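# Sweep lentils into scrap well, then set sponge down

## Task

Move every lentil from the counter into the scrap well while keeping all other items on the counter; afterwards the yellow sponge must rest entirely on open counter, clear of the well and not propped against anything, with the gripper not bearing most of its weight, and nothing may count as finished if it only stays put because the robot is holding it.

## Robot and tools

Robot: one Kinova Gen3 seven-joint arm with a Robotiq 2F-85 two-finger gripper and a wrist camera. Other cameras: cam_head_left, cam_head_right, cam_high, cam_low, cam_wrist, each 504x504 pixels, returned in that order.

Scene frame: origin on the table surface straight under the arm base, +z up, +x forward, +y to the left when facing along +x. The base may sit slightly tilted relative to the table. Joint angles are in radians; joint speeds in rad/s.

Joint order. Every command row and every per-joint list in a result uses this sequence: wrist roll (joint_7), forearm roll (joint_5), upper arm roll (joint_3), shoulder (joint_2), waist (joint_1), wrist pitch (joint_6), elbow (joint_4). Forearm roll and wrist roll carry flipped signs compared with the URDF, both in commands and readings; the ranges below use URDF signs, so negate them for those two. Ranges: waist, upper arm roll, forearm roll, wrist roll -69.115 to 69.115; shoulder -2.250 to 2.250; elbow -2.580 to 2.580; wrist pitch -2.100 to 2.100. A true end stop may differ from these by up to 0.013. A command more than 0.013 beyond a stated end (and beyond the current reading) is rejected; a target past the real stop gets clipped and the result notes "joint sent to its limit".

A row is 9 numbers: the seven absolute joint target angles in the order above, then gripper position, then gripper speed, both from -1 to 1. Optionally 7 more numbers (0 to 1) follow: per-joint stiffness multipliers in the same joint order, kept until changed; low stiffness may keep small moves from starting.

Gripper position: +1 fully open (85 mm gap), 0 roughly 41 mm, about -0.8 pads touching, -1 closes until blocked. Gripper speed: -1 about 20 mm/s, 0 about 85, +1 about 150. Closing force is not settable (roughly 190 to 235 N per pad at full close). For a firm grip send -1 and keep sending it; for a gentle grip open first, then ask for a gap just under the object's width. To release, send a gap wider than the object. Fingertips advance about 13 mm away from the wrist while closing, so keep that clearance above the counter. position_measured_pct is about 50 minus 50 times the current position number (0 = open); stopping below about 90 short of the request means something is held or in the way; near 90 means pads met on nothing or something tiny.

Tools:
execute_actions(actions): a list of actions; each action is a table of up to 15 rows, one row per 1/30 s control step, and a shorter table repeats its final row to fill 15 steps. An empty list just reports state and images. Results include joint positions at some steps, with HELD marking steps that were held back.
move(target, speed, blocking): target is one absolute row as above. speed is the top rate of the joint with the longest way to go, 0.01 to 2 rad/s, default 0.5. All joints interpolate together, so the fingertip traces a curve; duration 0.5 to 10 s, cut off at 10 s. Gripper numbers are applied at the start. It does not avoid obstacles. The extra "move:" line reports the outcome (done, off_target, moving, held, fault), limits=held or limits=none, and the joint farthest from target. With blocking=false you get a reply after 0.5 s; until a result shows the move ended, other rows and moves are refused, so use wait or stop.
wait(seconds): 0 to 10; the arm keeps its last command and any running move continues.
stop(): brakes a running move; needs stopping room, more when fast; fingers keep going.
zoom_image(camera, region): region [x0, y0, x1, y1] in that camera's pixels from top-left, at most 504 by 504.
read_manual(section): only "licences"; no motion.
finished_scene(scene): pass the current scene number; ends it for good after the arm holds its last command, and reports success.

Motion limits: each step, the commanded angle stays within 0.304 rad of the measured one for waist, shoulder, upper arm roll, elbow and 0.266 for the three wrist joints (with stiffness numbers sent: 0.208, 0.208, 0.126, 0.156, 0.109, 0.117, 0.118 for waist, shoulder, upper arm roll, elbow, forearm roll, wrist pitch, wrist roll). All targets are also scaled back if they would shift the gripper over 70 mm from where it is. Large moves may still be incomplete when the result arrives; "Joint targets" shows what is being driven now, and resending it holds a joint. "joint command not followed" means the clearance check altered targets; mounts count as part of the arm.

Safety: load limits 48.6 N m for waist, shoulder, upper arm roll, elbow and 30.6 for the wrist joints, held weight included; reaching one triggers a 10 s stop and skips the rest of the call. Faster contact and targets deeper past contact push harder. Holding loads heats motors; MOTOR HOT appears from 60 °C, and at 75 °C an OVER-TEMPERATURE FAULT lets the arm sag. Objects may occasionally be tugged or nudged by outside forces. Never drop, slam, or shove things hard, and never knock anything off the table. The simulation keeps running while you compose replies.

Each tool is called after "Request:" by a JSON object that holds its "op" and its "data", one argument or row to a line.

## Session

Request:
{"op": "execute_actions", "data": {
  "actions": []
}}

Scene clock: 0.00 s.
position_measured_pct=0.0
Joint names: [wrist roll, forearm roll, upper arm roll, shoulder, waist, wrist pitch, elbow]
Joint positions: [-4.024 -0.384 -0.297  0.467 -0.34   1.584  2.246]
Joint velocities: [ 0.001 -0.    -0.    -0.    -0.    -0.    -0.   ]
Motor temperatures (°C, as the motors report them): [34 37 26 31 32 32 27]
Joint targets: [-4.024 -0.384 -0.297 0.467 -0.340 1.584 2.246]
Joint stiffness scale: [1. 1. 1. 1. 1. 1. 1.]

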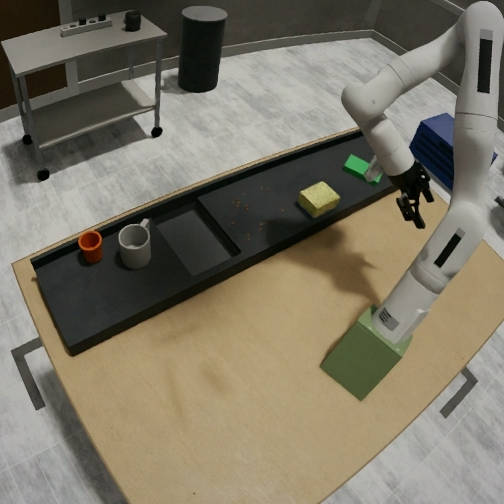

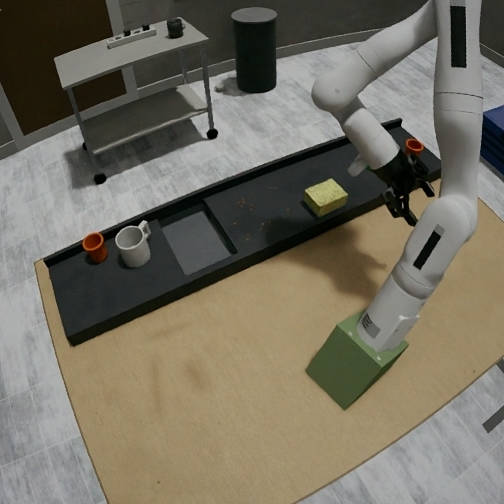

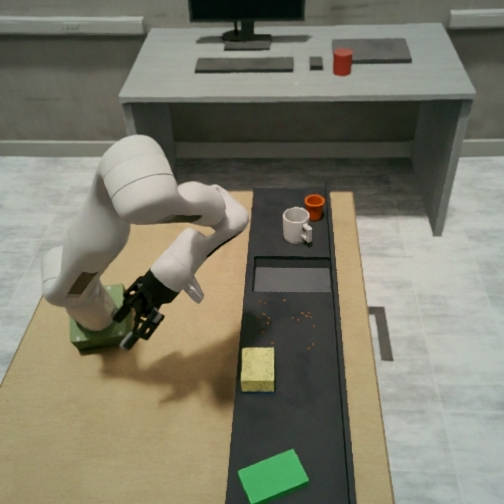

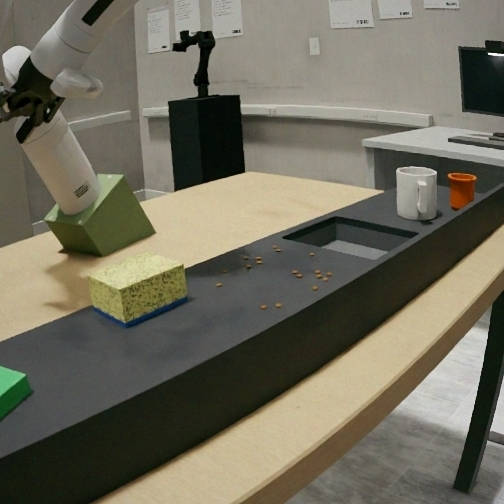

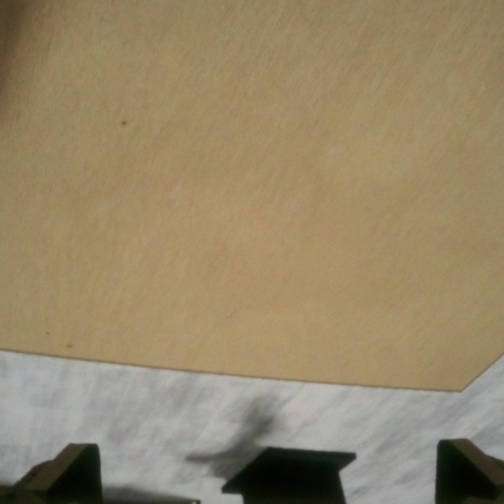

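Request:
{"op": "move", "data": {
  "target": [-4.7,-0.5,-0.1,0.44,-0.40,1.35,1.92,1,0],
  "speed": 0.6
}}

Request:
{"op": "move", "data": {
  "target": [-5.465,-0.741,0,0.546,-0.432,0.914,1.993,1,0],
  "speed": 0.5
}}

Scene clock: 2.37 s.
position_measured_pct=0.0
Joint names: [wrist roll, forearm roll, upper arm roll, shoulder, waist, wrist pitch, elbow]
Joint positions: [-4.69  -0.495 -0.102  0.444 -0.396  1.356  1.924]
Joint velocities: [-0.     0.    -0.    -0.002 -0.002 -0.    -0.001]
Motor temperatures (°C, as the motors report them): [34 37 26 31 32 32 27]
Joint targets: [-4.700 -0.500 -0.100 0.440 -0.400 1.350 1.920]
Joint stiffness scale: [1. 1. 1. 1. 1. 1. 1.]
move: done; limits=none; farthest joint: the wrist roll, 0.010 radians from its target (0.676 radians at the start)

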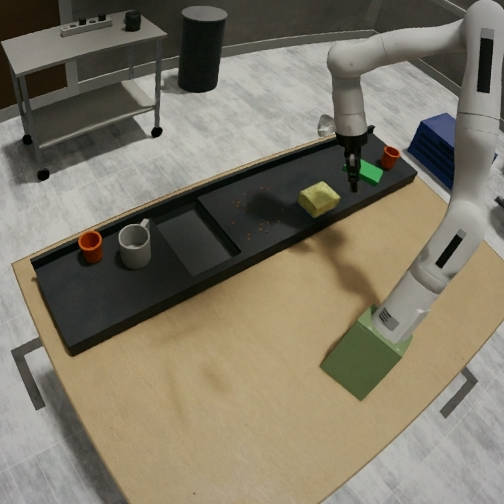

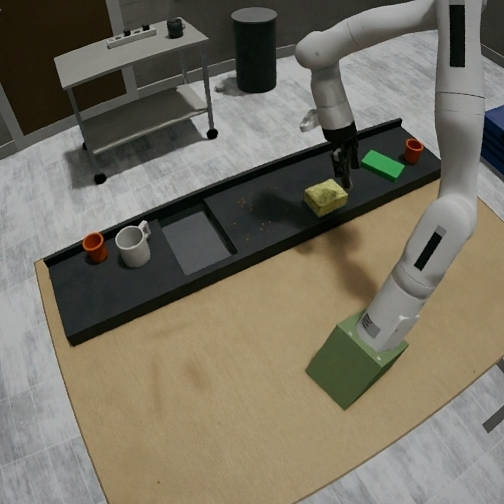

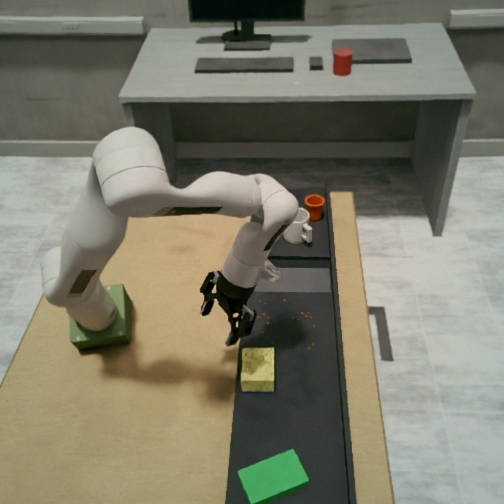

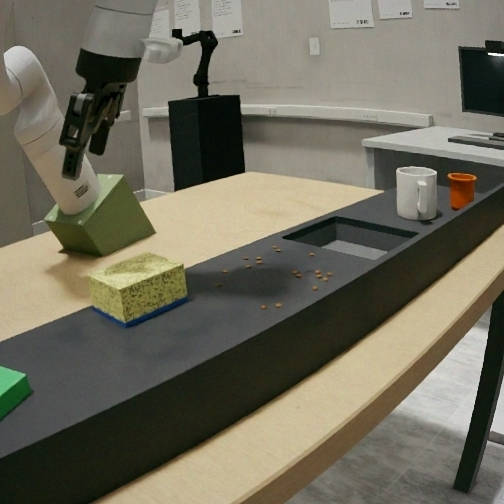

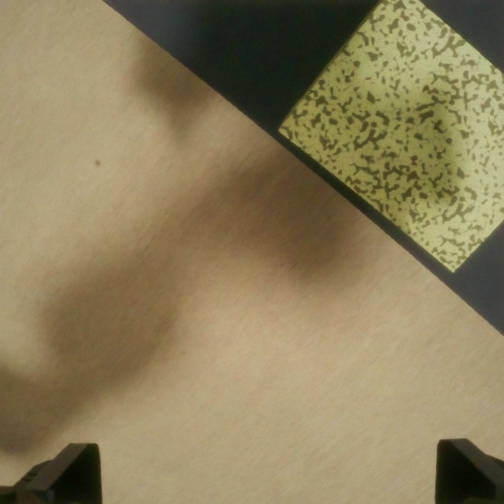

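Scene clock: 4.37 s.
position_measured_pct=0.0
Joint names: [wrist roll, forearm roll, upper arm roll, shoulder, waist, wrist pitch, elbow]
Joint positions: [-5.455 -0.736 -0.002  0.542 -0.428  0.92   1.989]
Joint velocities: [-0.001 -0.    -0.     0.002 -0.001 -0.     0.   ]
Motor temperatures (°C, as the motors report them): [34 37 26 31 32 32 27]
Joint targets: [-5.465 -0.741 0.000 0.546 -0.432 0.914 1.993]
Joint stiffness scale: [1. 1. 1. 1. 1. 1. 1.]
move: done; limits=none; farthest joint: the wrist roll, 0.010 radians from its target (0.775 radians at the start)

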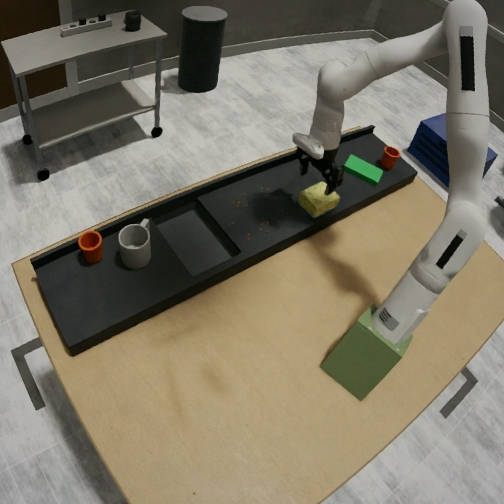

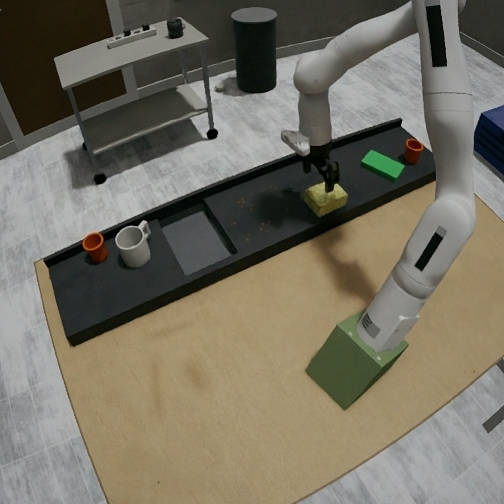

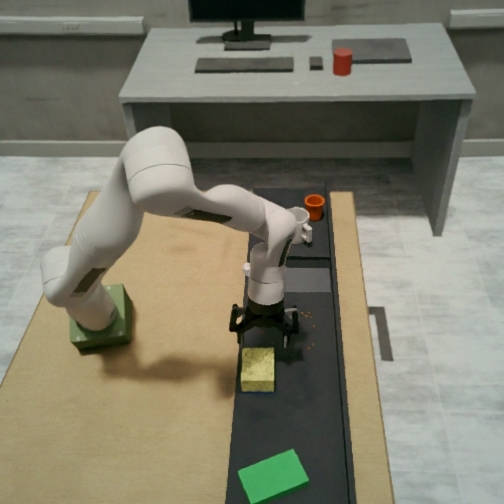

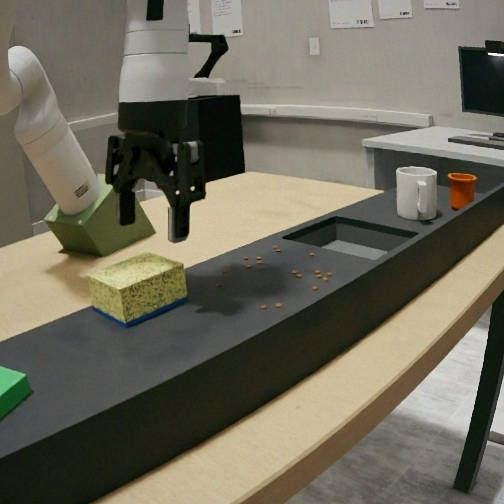

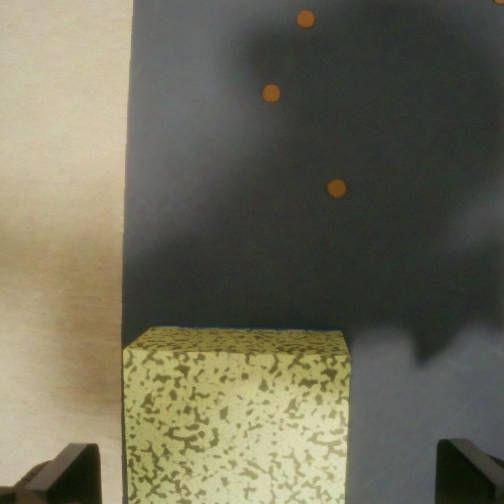

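Request:
{"op": "move", "data": {
  "target": [-5.425,-0.801,0,0.527,-0.378,0.866,2.051,1,0],
  "speed": 0.12
}}

Scene clock: 5.93 s.
position_measured_pct=0.0
Joint names: [wrist roll, forearm roll, upper arm roll, shoulder, waist, wrist pitch, elbow]
Joint positions: [-5.435 -0.796 -0.002  0.531 -0.382  0.872  2.047]
Joint velocities: [-0.001 -0.    -0.001 -0.001  0.002 -0.     0.   ]
Motor temperatures (°C, as the motors report them): [34 37 26 31 32 32 27]
Joint targets: [-5.425 -0.801 0.000 0.527 -0.378 0.866 2.051]
Joint stiffness scale: [1. 1. 1. 1. 1. 1. 1.]
move: done; limits=none; farthest joint: the wrist roll, 0.010 radians from its target (0.030 radians at the start)

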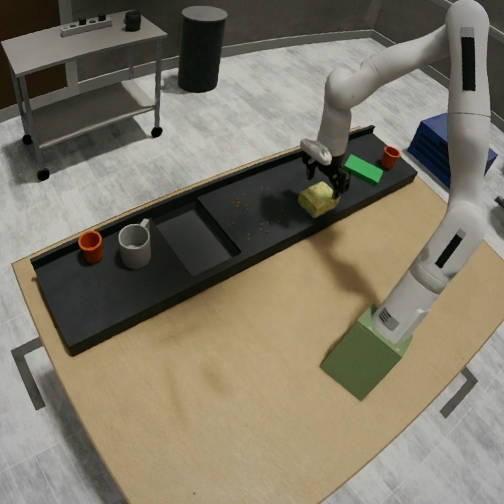

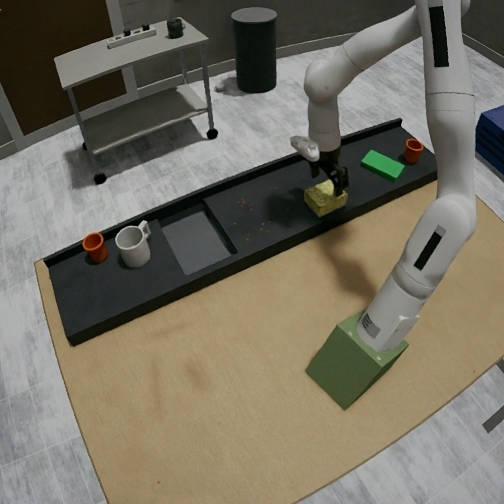

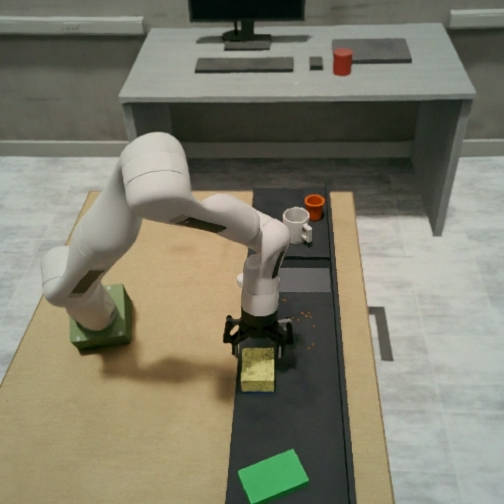

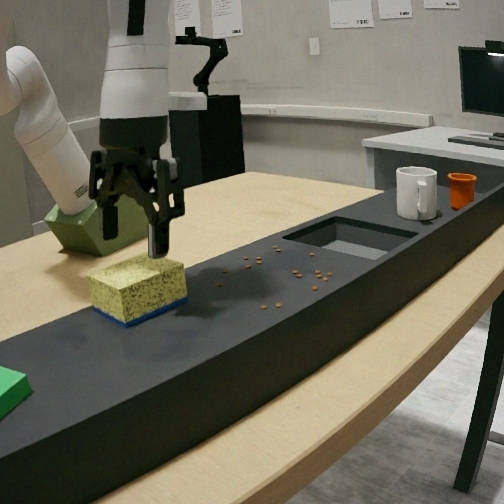

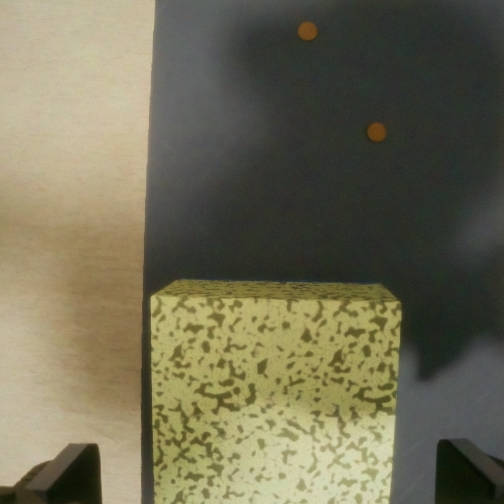

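Request:
{"op": "move", "data": {
  "target": [-5.333,-0.916,0,0.617,-0.314,0.758,2.090,1,0],
  "speed": 0.1
}}

Request:
{"op": "zoom_image", "data": {
  "camera": "cam_low",
  "region": [50, 170, 250, 350]
}}

Scene clock: 7.77 s.
position_measured_pct=0.0
Joint names: [wrist roll, forearm roll, upper arm roll, shoulder, waist, wrist pitch, elbow]
Joint positions: [-5.343 -0.911 -0.002  0.613 -0.318  0.764  2.086]
Joint velocities: [-0.    -0.    -0.     0.002  0.002 -0.    -0.   ]
Motor temperatures (°C, as the motors report them): [34 37 26 31 32 32 27]
Joint targets: [-5.333 -0.916 0.000 0.617 -0.314 0.758 2.090]
Joint stiffness scale: [1. 1. 1. 1. 1. 1. 1.]
move: done; limits=none; farthest joint: the wrist roll, 0.010 radians from its target (0.102 radians at the start)

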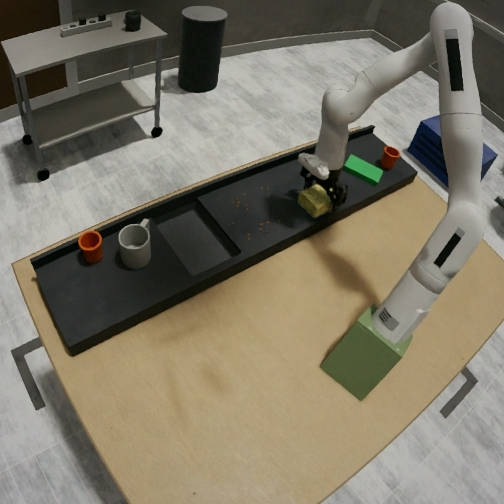

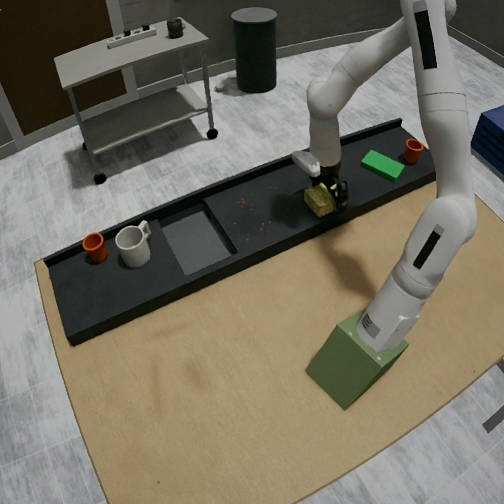

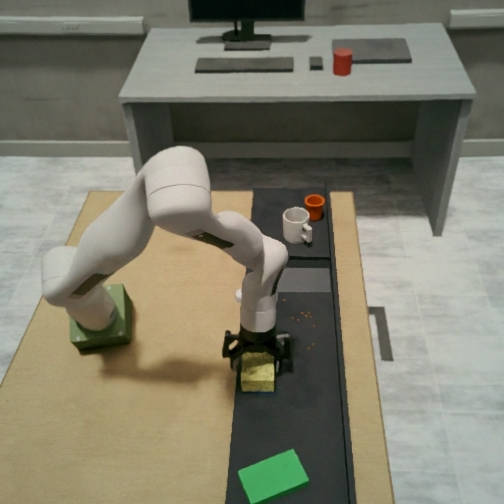

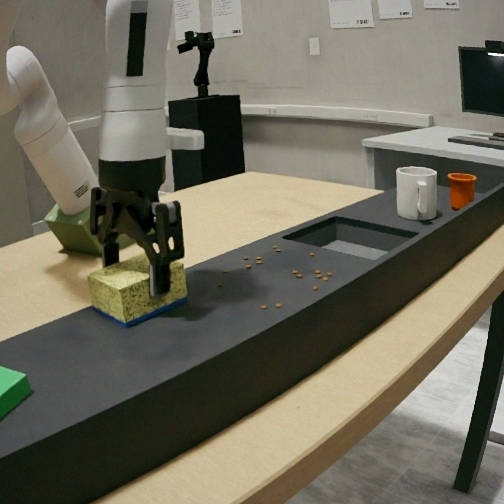

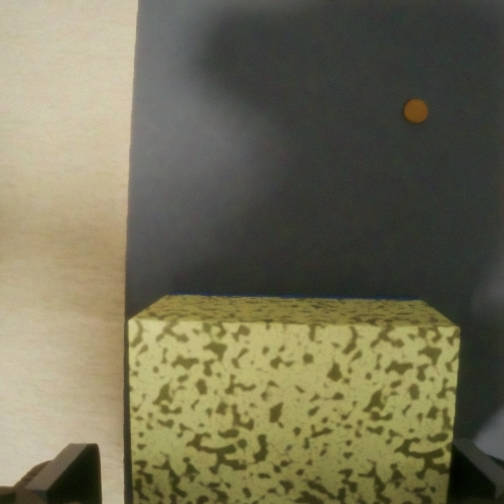

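Region (50, 170, 250, 350) of cam_low's 504x504 image, scaled by 2.520, with more detail than that image has; it fills the top 454 rows of this view, and the rest is white.

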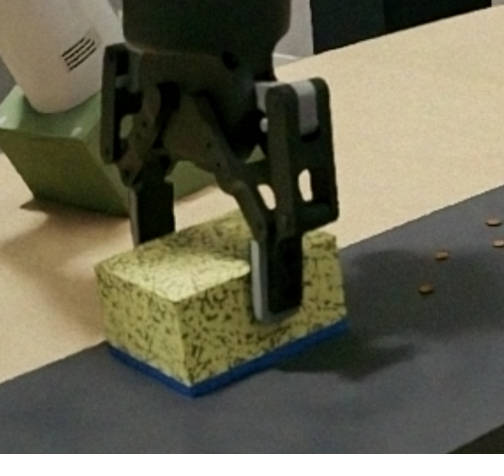

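Request:
{"op": "move", "data": {
  "target": [-5.36,-0.912,0,0.628,-0.307,0.768,2.068,1,0],
  "speed": 0.04
}}

Request:
{"op": "move", "data": {
  "target": [-5.36,-0.912,0,0.628,-0.307,0.768,2.068,0.5,-1]
}}

Request:
{"op": "zoom_image", "data": {
  "camera": "cam_low",
  "region": [50, 170, 350, 350]
}}

Request:
{"op": "zoom_image", "data": {
  "camera": "cam_head_left",
  "region": [150, 150, 370, 290]
}}

Scene clock: 8.80 s.
position_measured_pct=0.0
Joint names: [wrist roll, forearm roll, upper arm roll, shoulder, waist, wrist pitch, elbow]
Joint positions: [-5.35  -0.911 -0.002  0.624 -0.311  0.764  2.072]
Joint velocities: [-0.    -0.     0.     0.003  0.002 -0.    -0.001]
Motor temperatures (°C, as the motors report them): [34 37 26 31 32 32 27]
Joint targets: [-5.360 -0.912 0.000 0.628 -0.307 0.768 2.068]
Joint stiffness scale: [1. 1. 1. 1. 1. 1. 1.]
move: done; limits=none; farthest joint: the wrist roll, 0.010 radians from its target (0.017 radians at the start)

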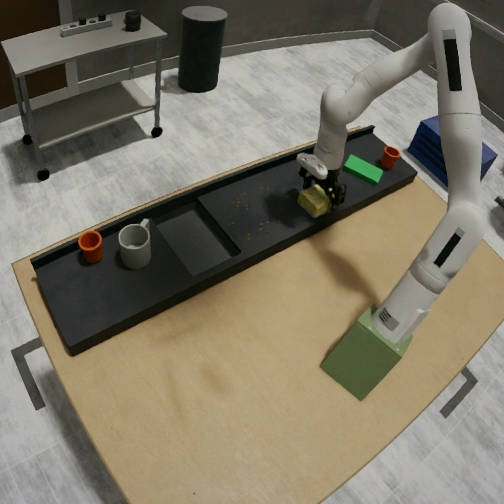

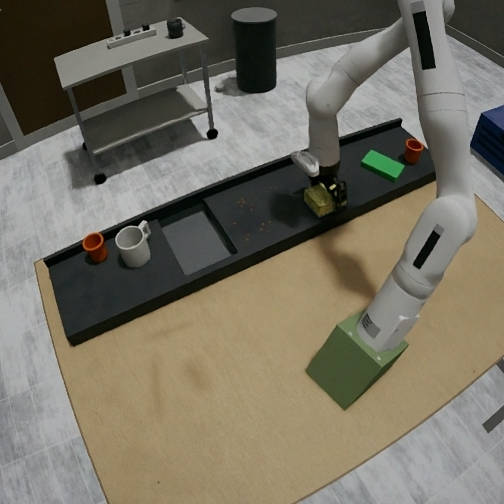

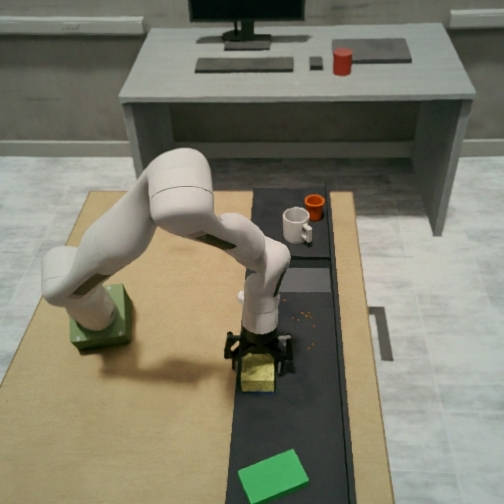

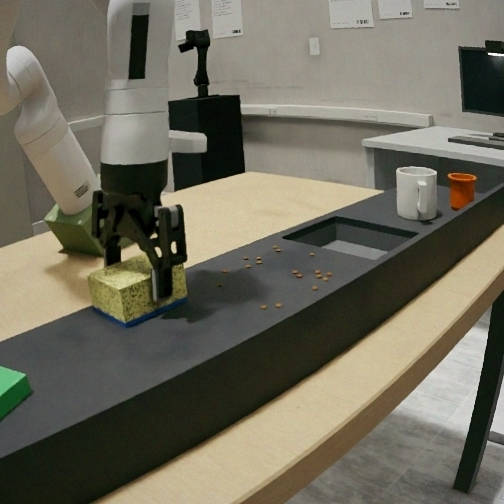

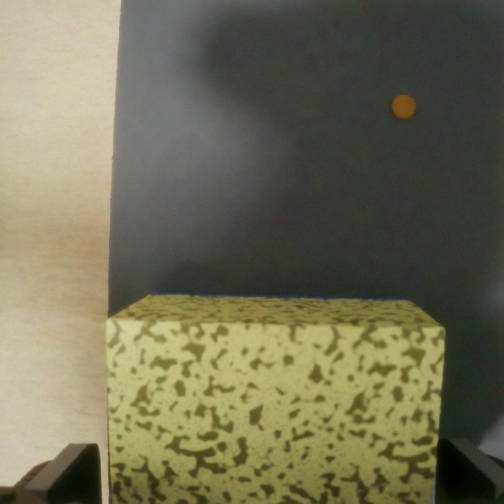

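Scene clock: 10.27 s.
position_measured_pct=25.0
Joint names: [wrist roll, forearm roll, upper arm roll, shoulder, waist, wrist pitch, elbow]
Joint positions: [-5.35  -0.911 -0.002  0.624 -0.311  0.764  2.072]
Joint velocities: [ 0.001 -0.    -0.    -0.     0.    -0.    -0.   ]
Motor temperatures (°C, as the motors report them): [34 37 26 31 32 32 27]
Joint targets: [-5.360 -0.912 0.000 0.628 -0.307 0.768 2.068]
Joint stiffness scale: [1. 1. 1. 1. 1. 1. 1.]
move: done; limits=none; farthest joint: the wrist roll, 0.010 radians from its target (0.010 radians at the start)

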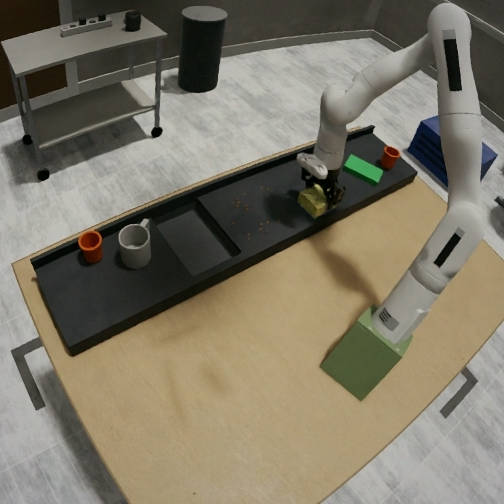

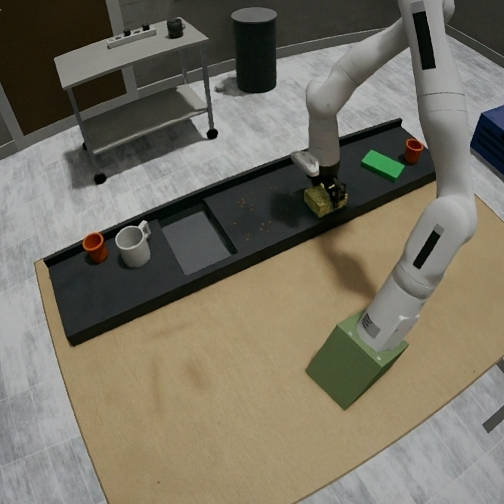

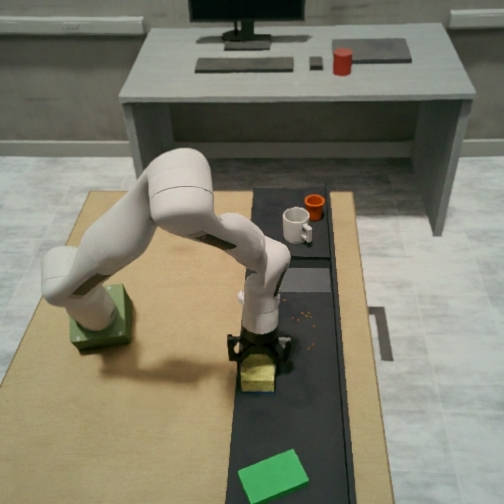

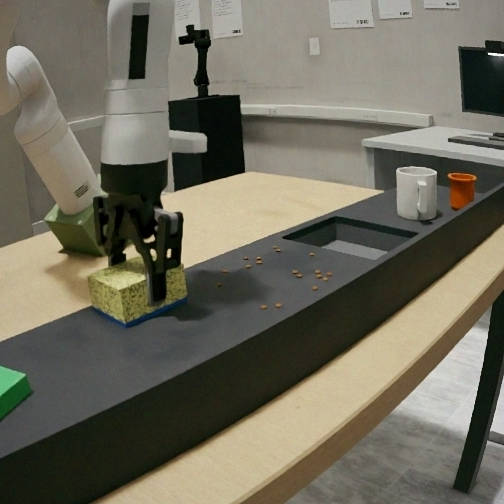

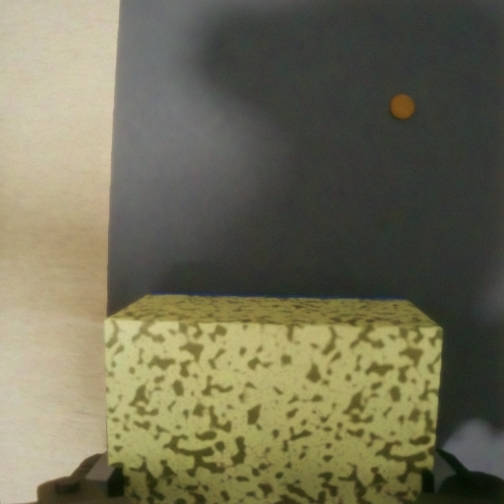

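Region (50, 170, 350, 350) of cam_low's 504x504 image, scaled by 1.680, with more detail than that image has; it fills the top 302 rows of this view, and the rest is white.

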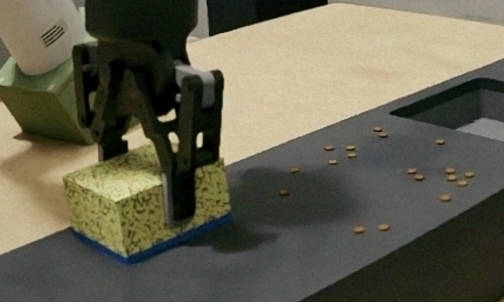

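Region (150, 150, 370, 290) of cam_head_left's 504x504 image, scaled by 2.291, with more detail than that image has; it fills the top 321 rows of this view, and the rest is white.

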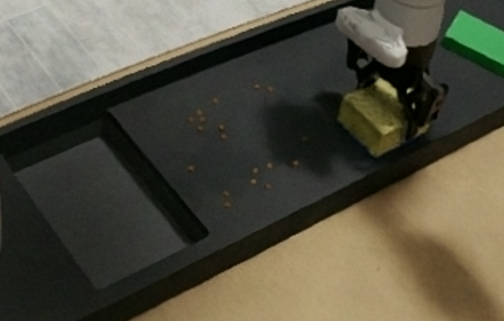

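Request:
{"op": "move", "data": {
  "target": [-5.345,-0.859,0,0.711,-0.373,0.796,1.969,0.5,-1],
  "speed": 0.09
}}

Request:
{"op": "move", "data": {
  "target": [-5.242,-0.822,0,0.784,-0.486,0.800,1.943,0.5,-1],
  "speed": 0.09
}}

Request:
{"op": "move", "data": {
  "target": [-5.183,-0.759,0,0.863,-0.594,0.813,1.887,0.5,-1],
  "speed": 0.09
}}

Scene clock: 12.23 s.
position_measured_pct=25.0
Joint names: [wrist roll, forearm roll, upper arm roll, shoulder, waist, wrist pitch, elbow]
Joint positions: [-5.35  -0.864 -0.002  0.706 -0.369  0.792  1.974]
Joint velocities: [-0.    -0.     0.001  0.002 -0.002  0.    -0.001]
Motor temperatures (°C, as the motors report them): [34 37 26 31 32 32 27]
Joint targets: [-5.345 -0.859 0.000 0.711 -0.373 0.796 1.969]
Joint stiffness scale: [1. 1. 1. 1. 1. 1. 1.]
move: done; limits=none; farthest joint: the shoulder, 0.005 radians from its target (0.087 radians at the start)

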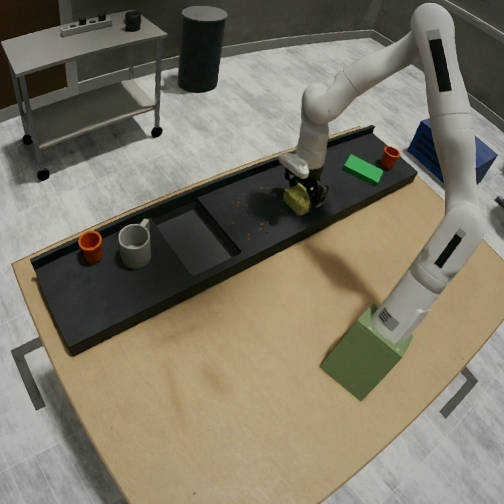

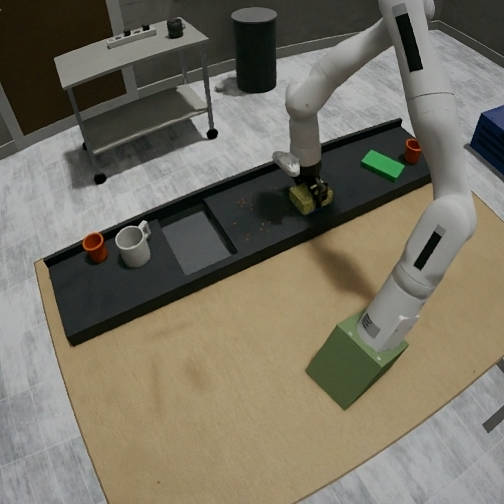

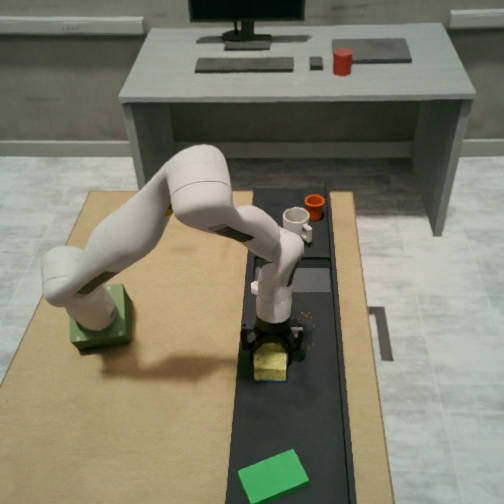

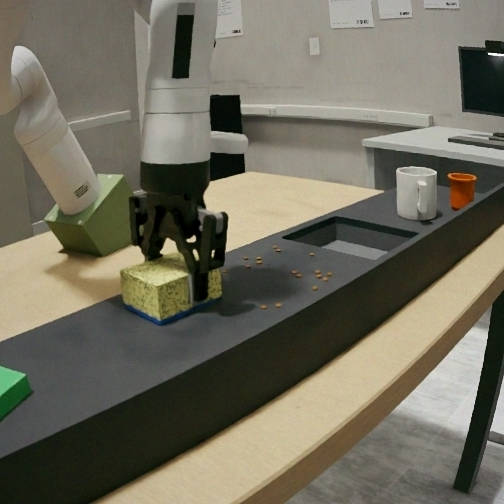

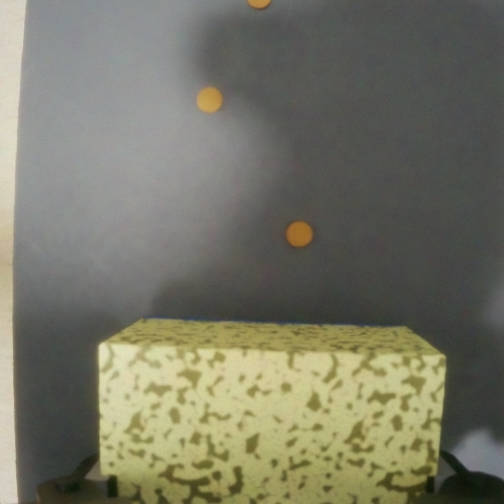

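Scene clock: 13.97 s.
position_measured_pct=25.0
Joint names: [wrist roll, forearm roll, upper arm roll, shoulder, waist, wrist pitch, elbow]
Joint positions: [-5.252 -0.828 -0.002  0.779 -0.482  0.796  1.947]
Joint velocities: [ 0.001 -0.    -0.     0.002 -0.002  0.    -0.   ]
Motor temperatures (°C, as the motors report them): [34 37 26 31 32 32 27]
Joint targets: [-5.242 -0.822 0.000 0.784 -0.486 0.800 1.943]
Joint stiffness scale: [1. 1. 1. 1. 1. 1. 1.]
move: done; limits=none; farthest joint: the wrist roll, 0.010 radians from its target (0.108 radians at the start)

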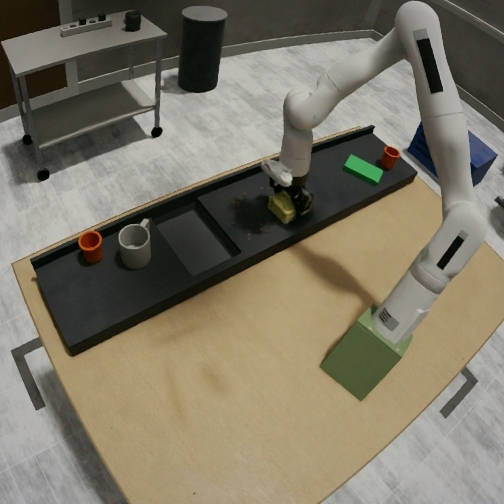

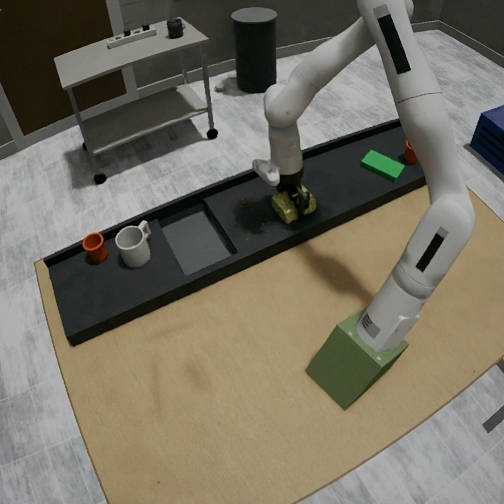

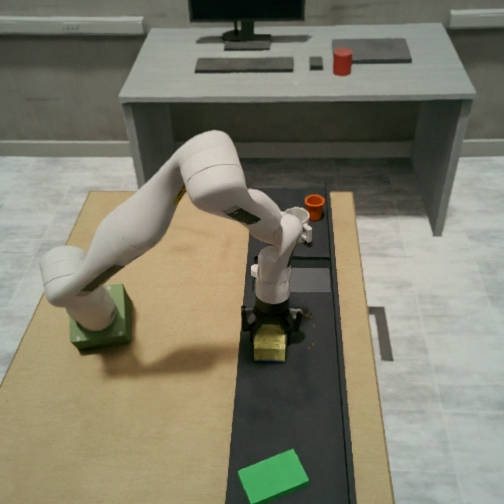

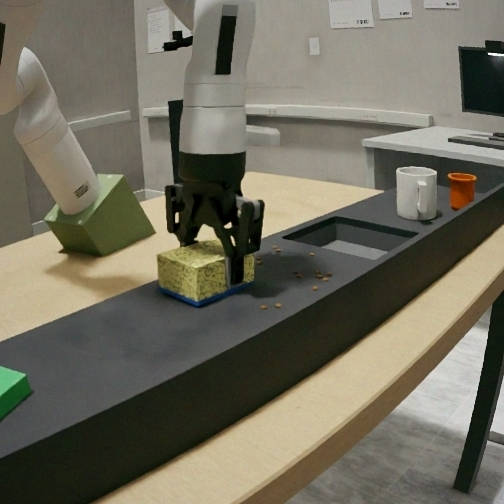

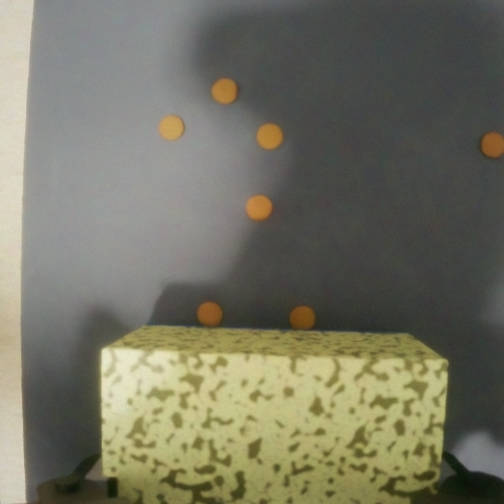

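Scene clock: 15.63 s.
position_measured_pct=25.0
Joint names: [wrist roll, forearm roll, upper arm roll, shoulder, waist, wrist pitch, elbow]
Joint positions: [-5.193 -0.764 -0.002  0.858 -0.59   0.808  1.891]
Joint velocities: [ 0.001  0.    -0.001  0.002 -0.003  0.    -0.   ]
Motor temperatures (°C, as the motors report them): [34 37 26 31 32 32 27]
Joint targets: [-5.183 -0.759 0.000 0.863 -0.594 0.813 1.887]
Joint stiffness scale: [1. 1. 1. 1. 1. 1. 1.]
move: done; limits=none; farthest joint: the wrist roll, 0.010 radians from its target (0.069 radians at the start)

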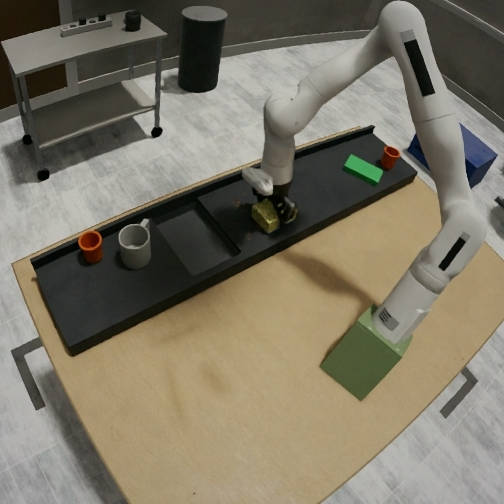

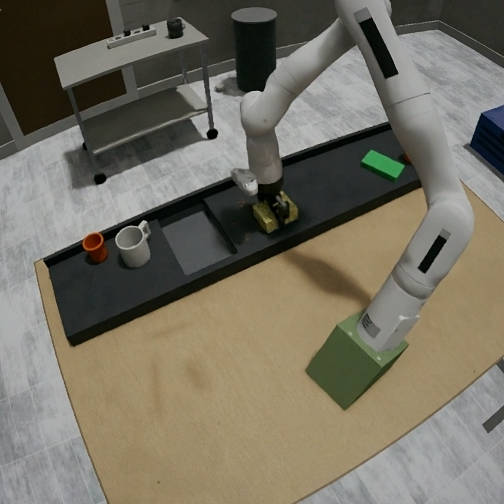

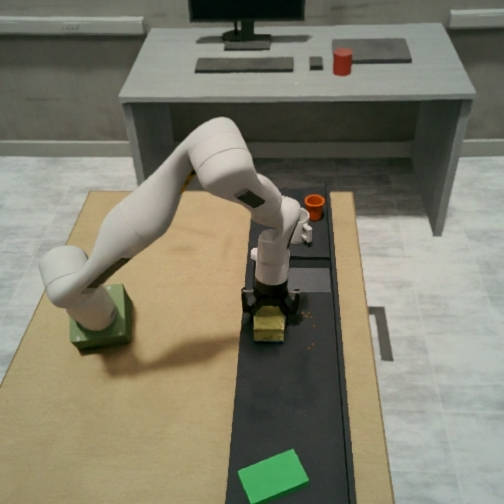

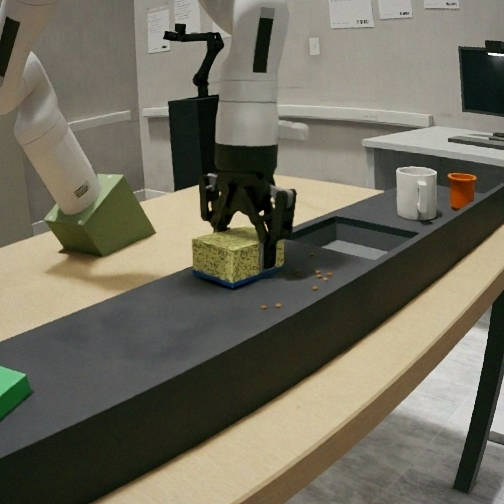

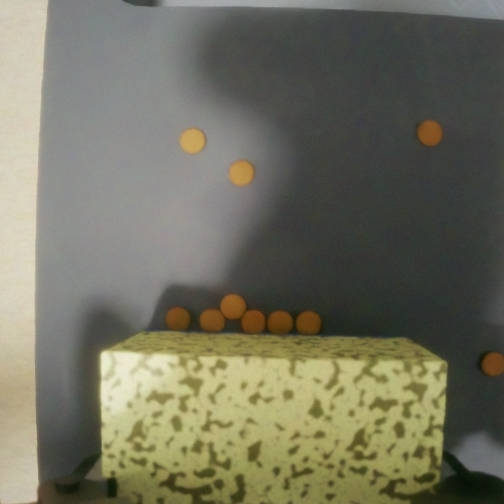

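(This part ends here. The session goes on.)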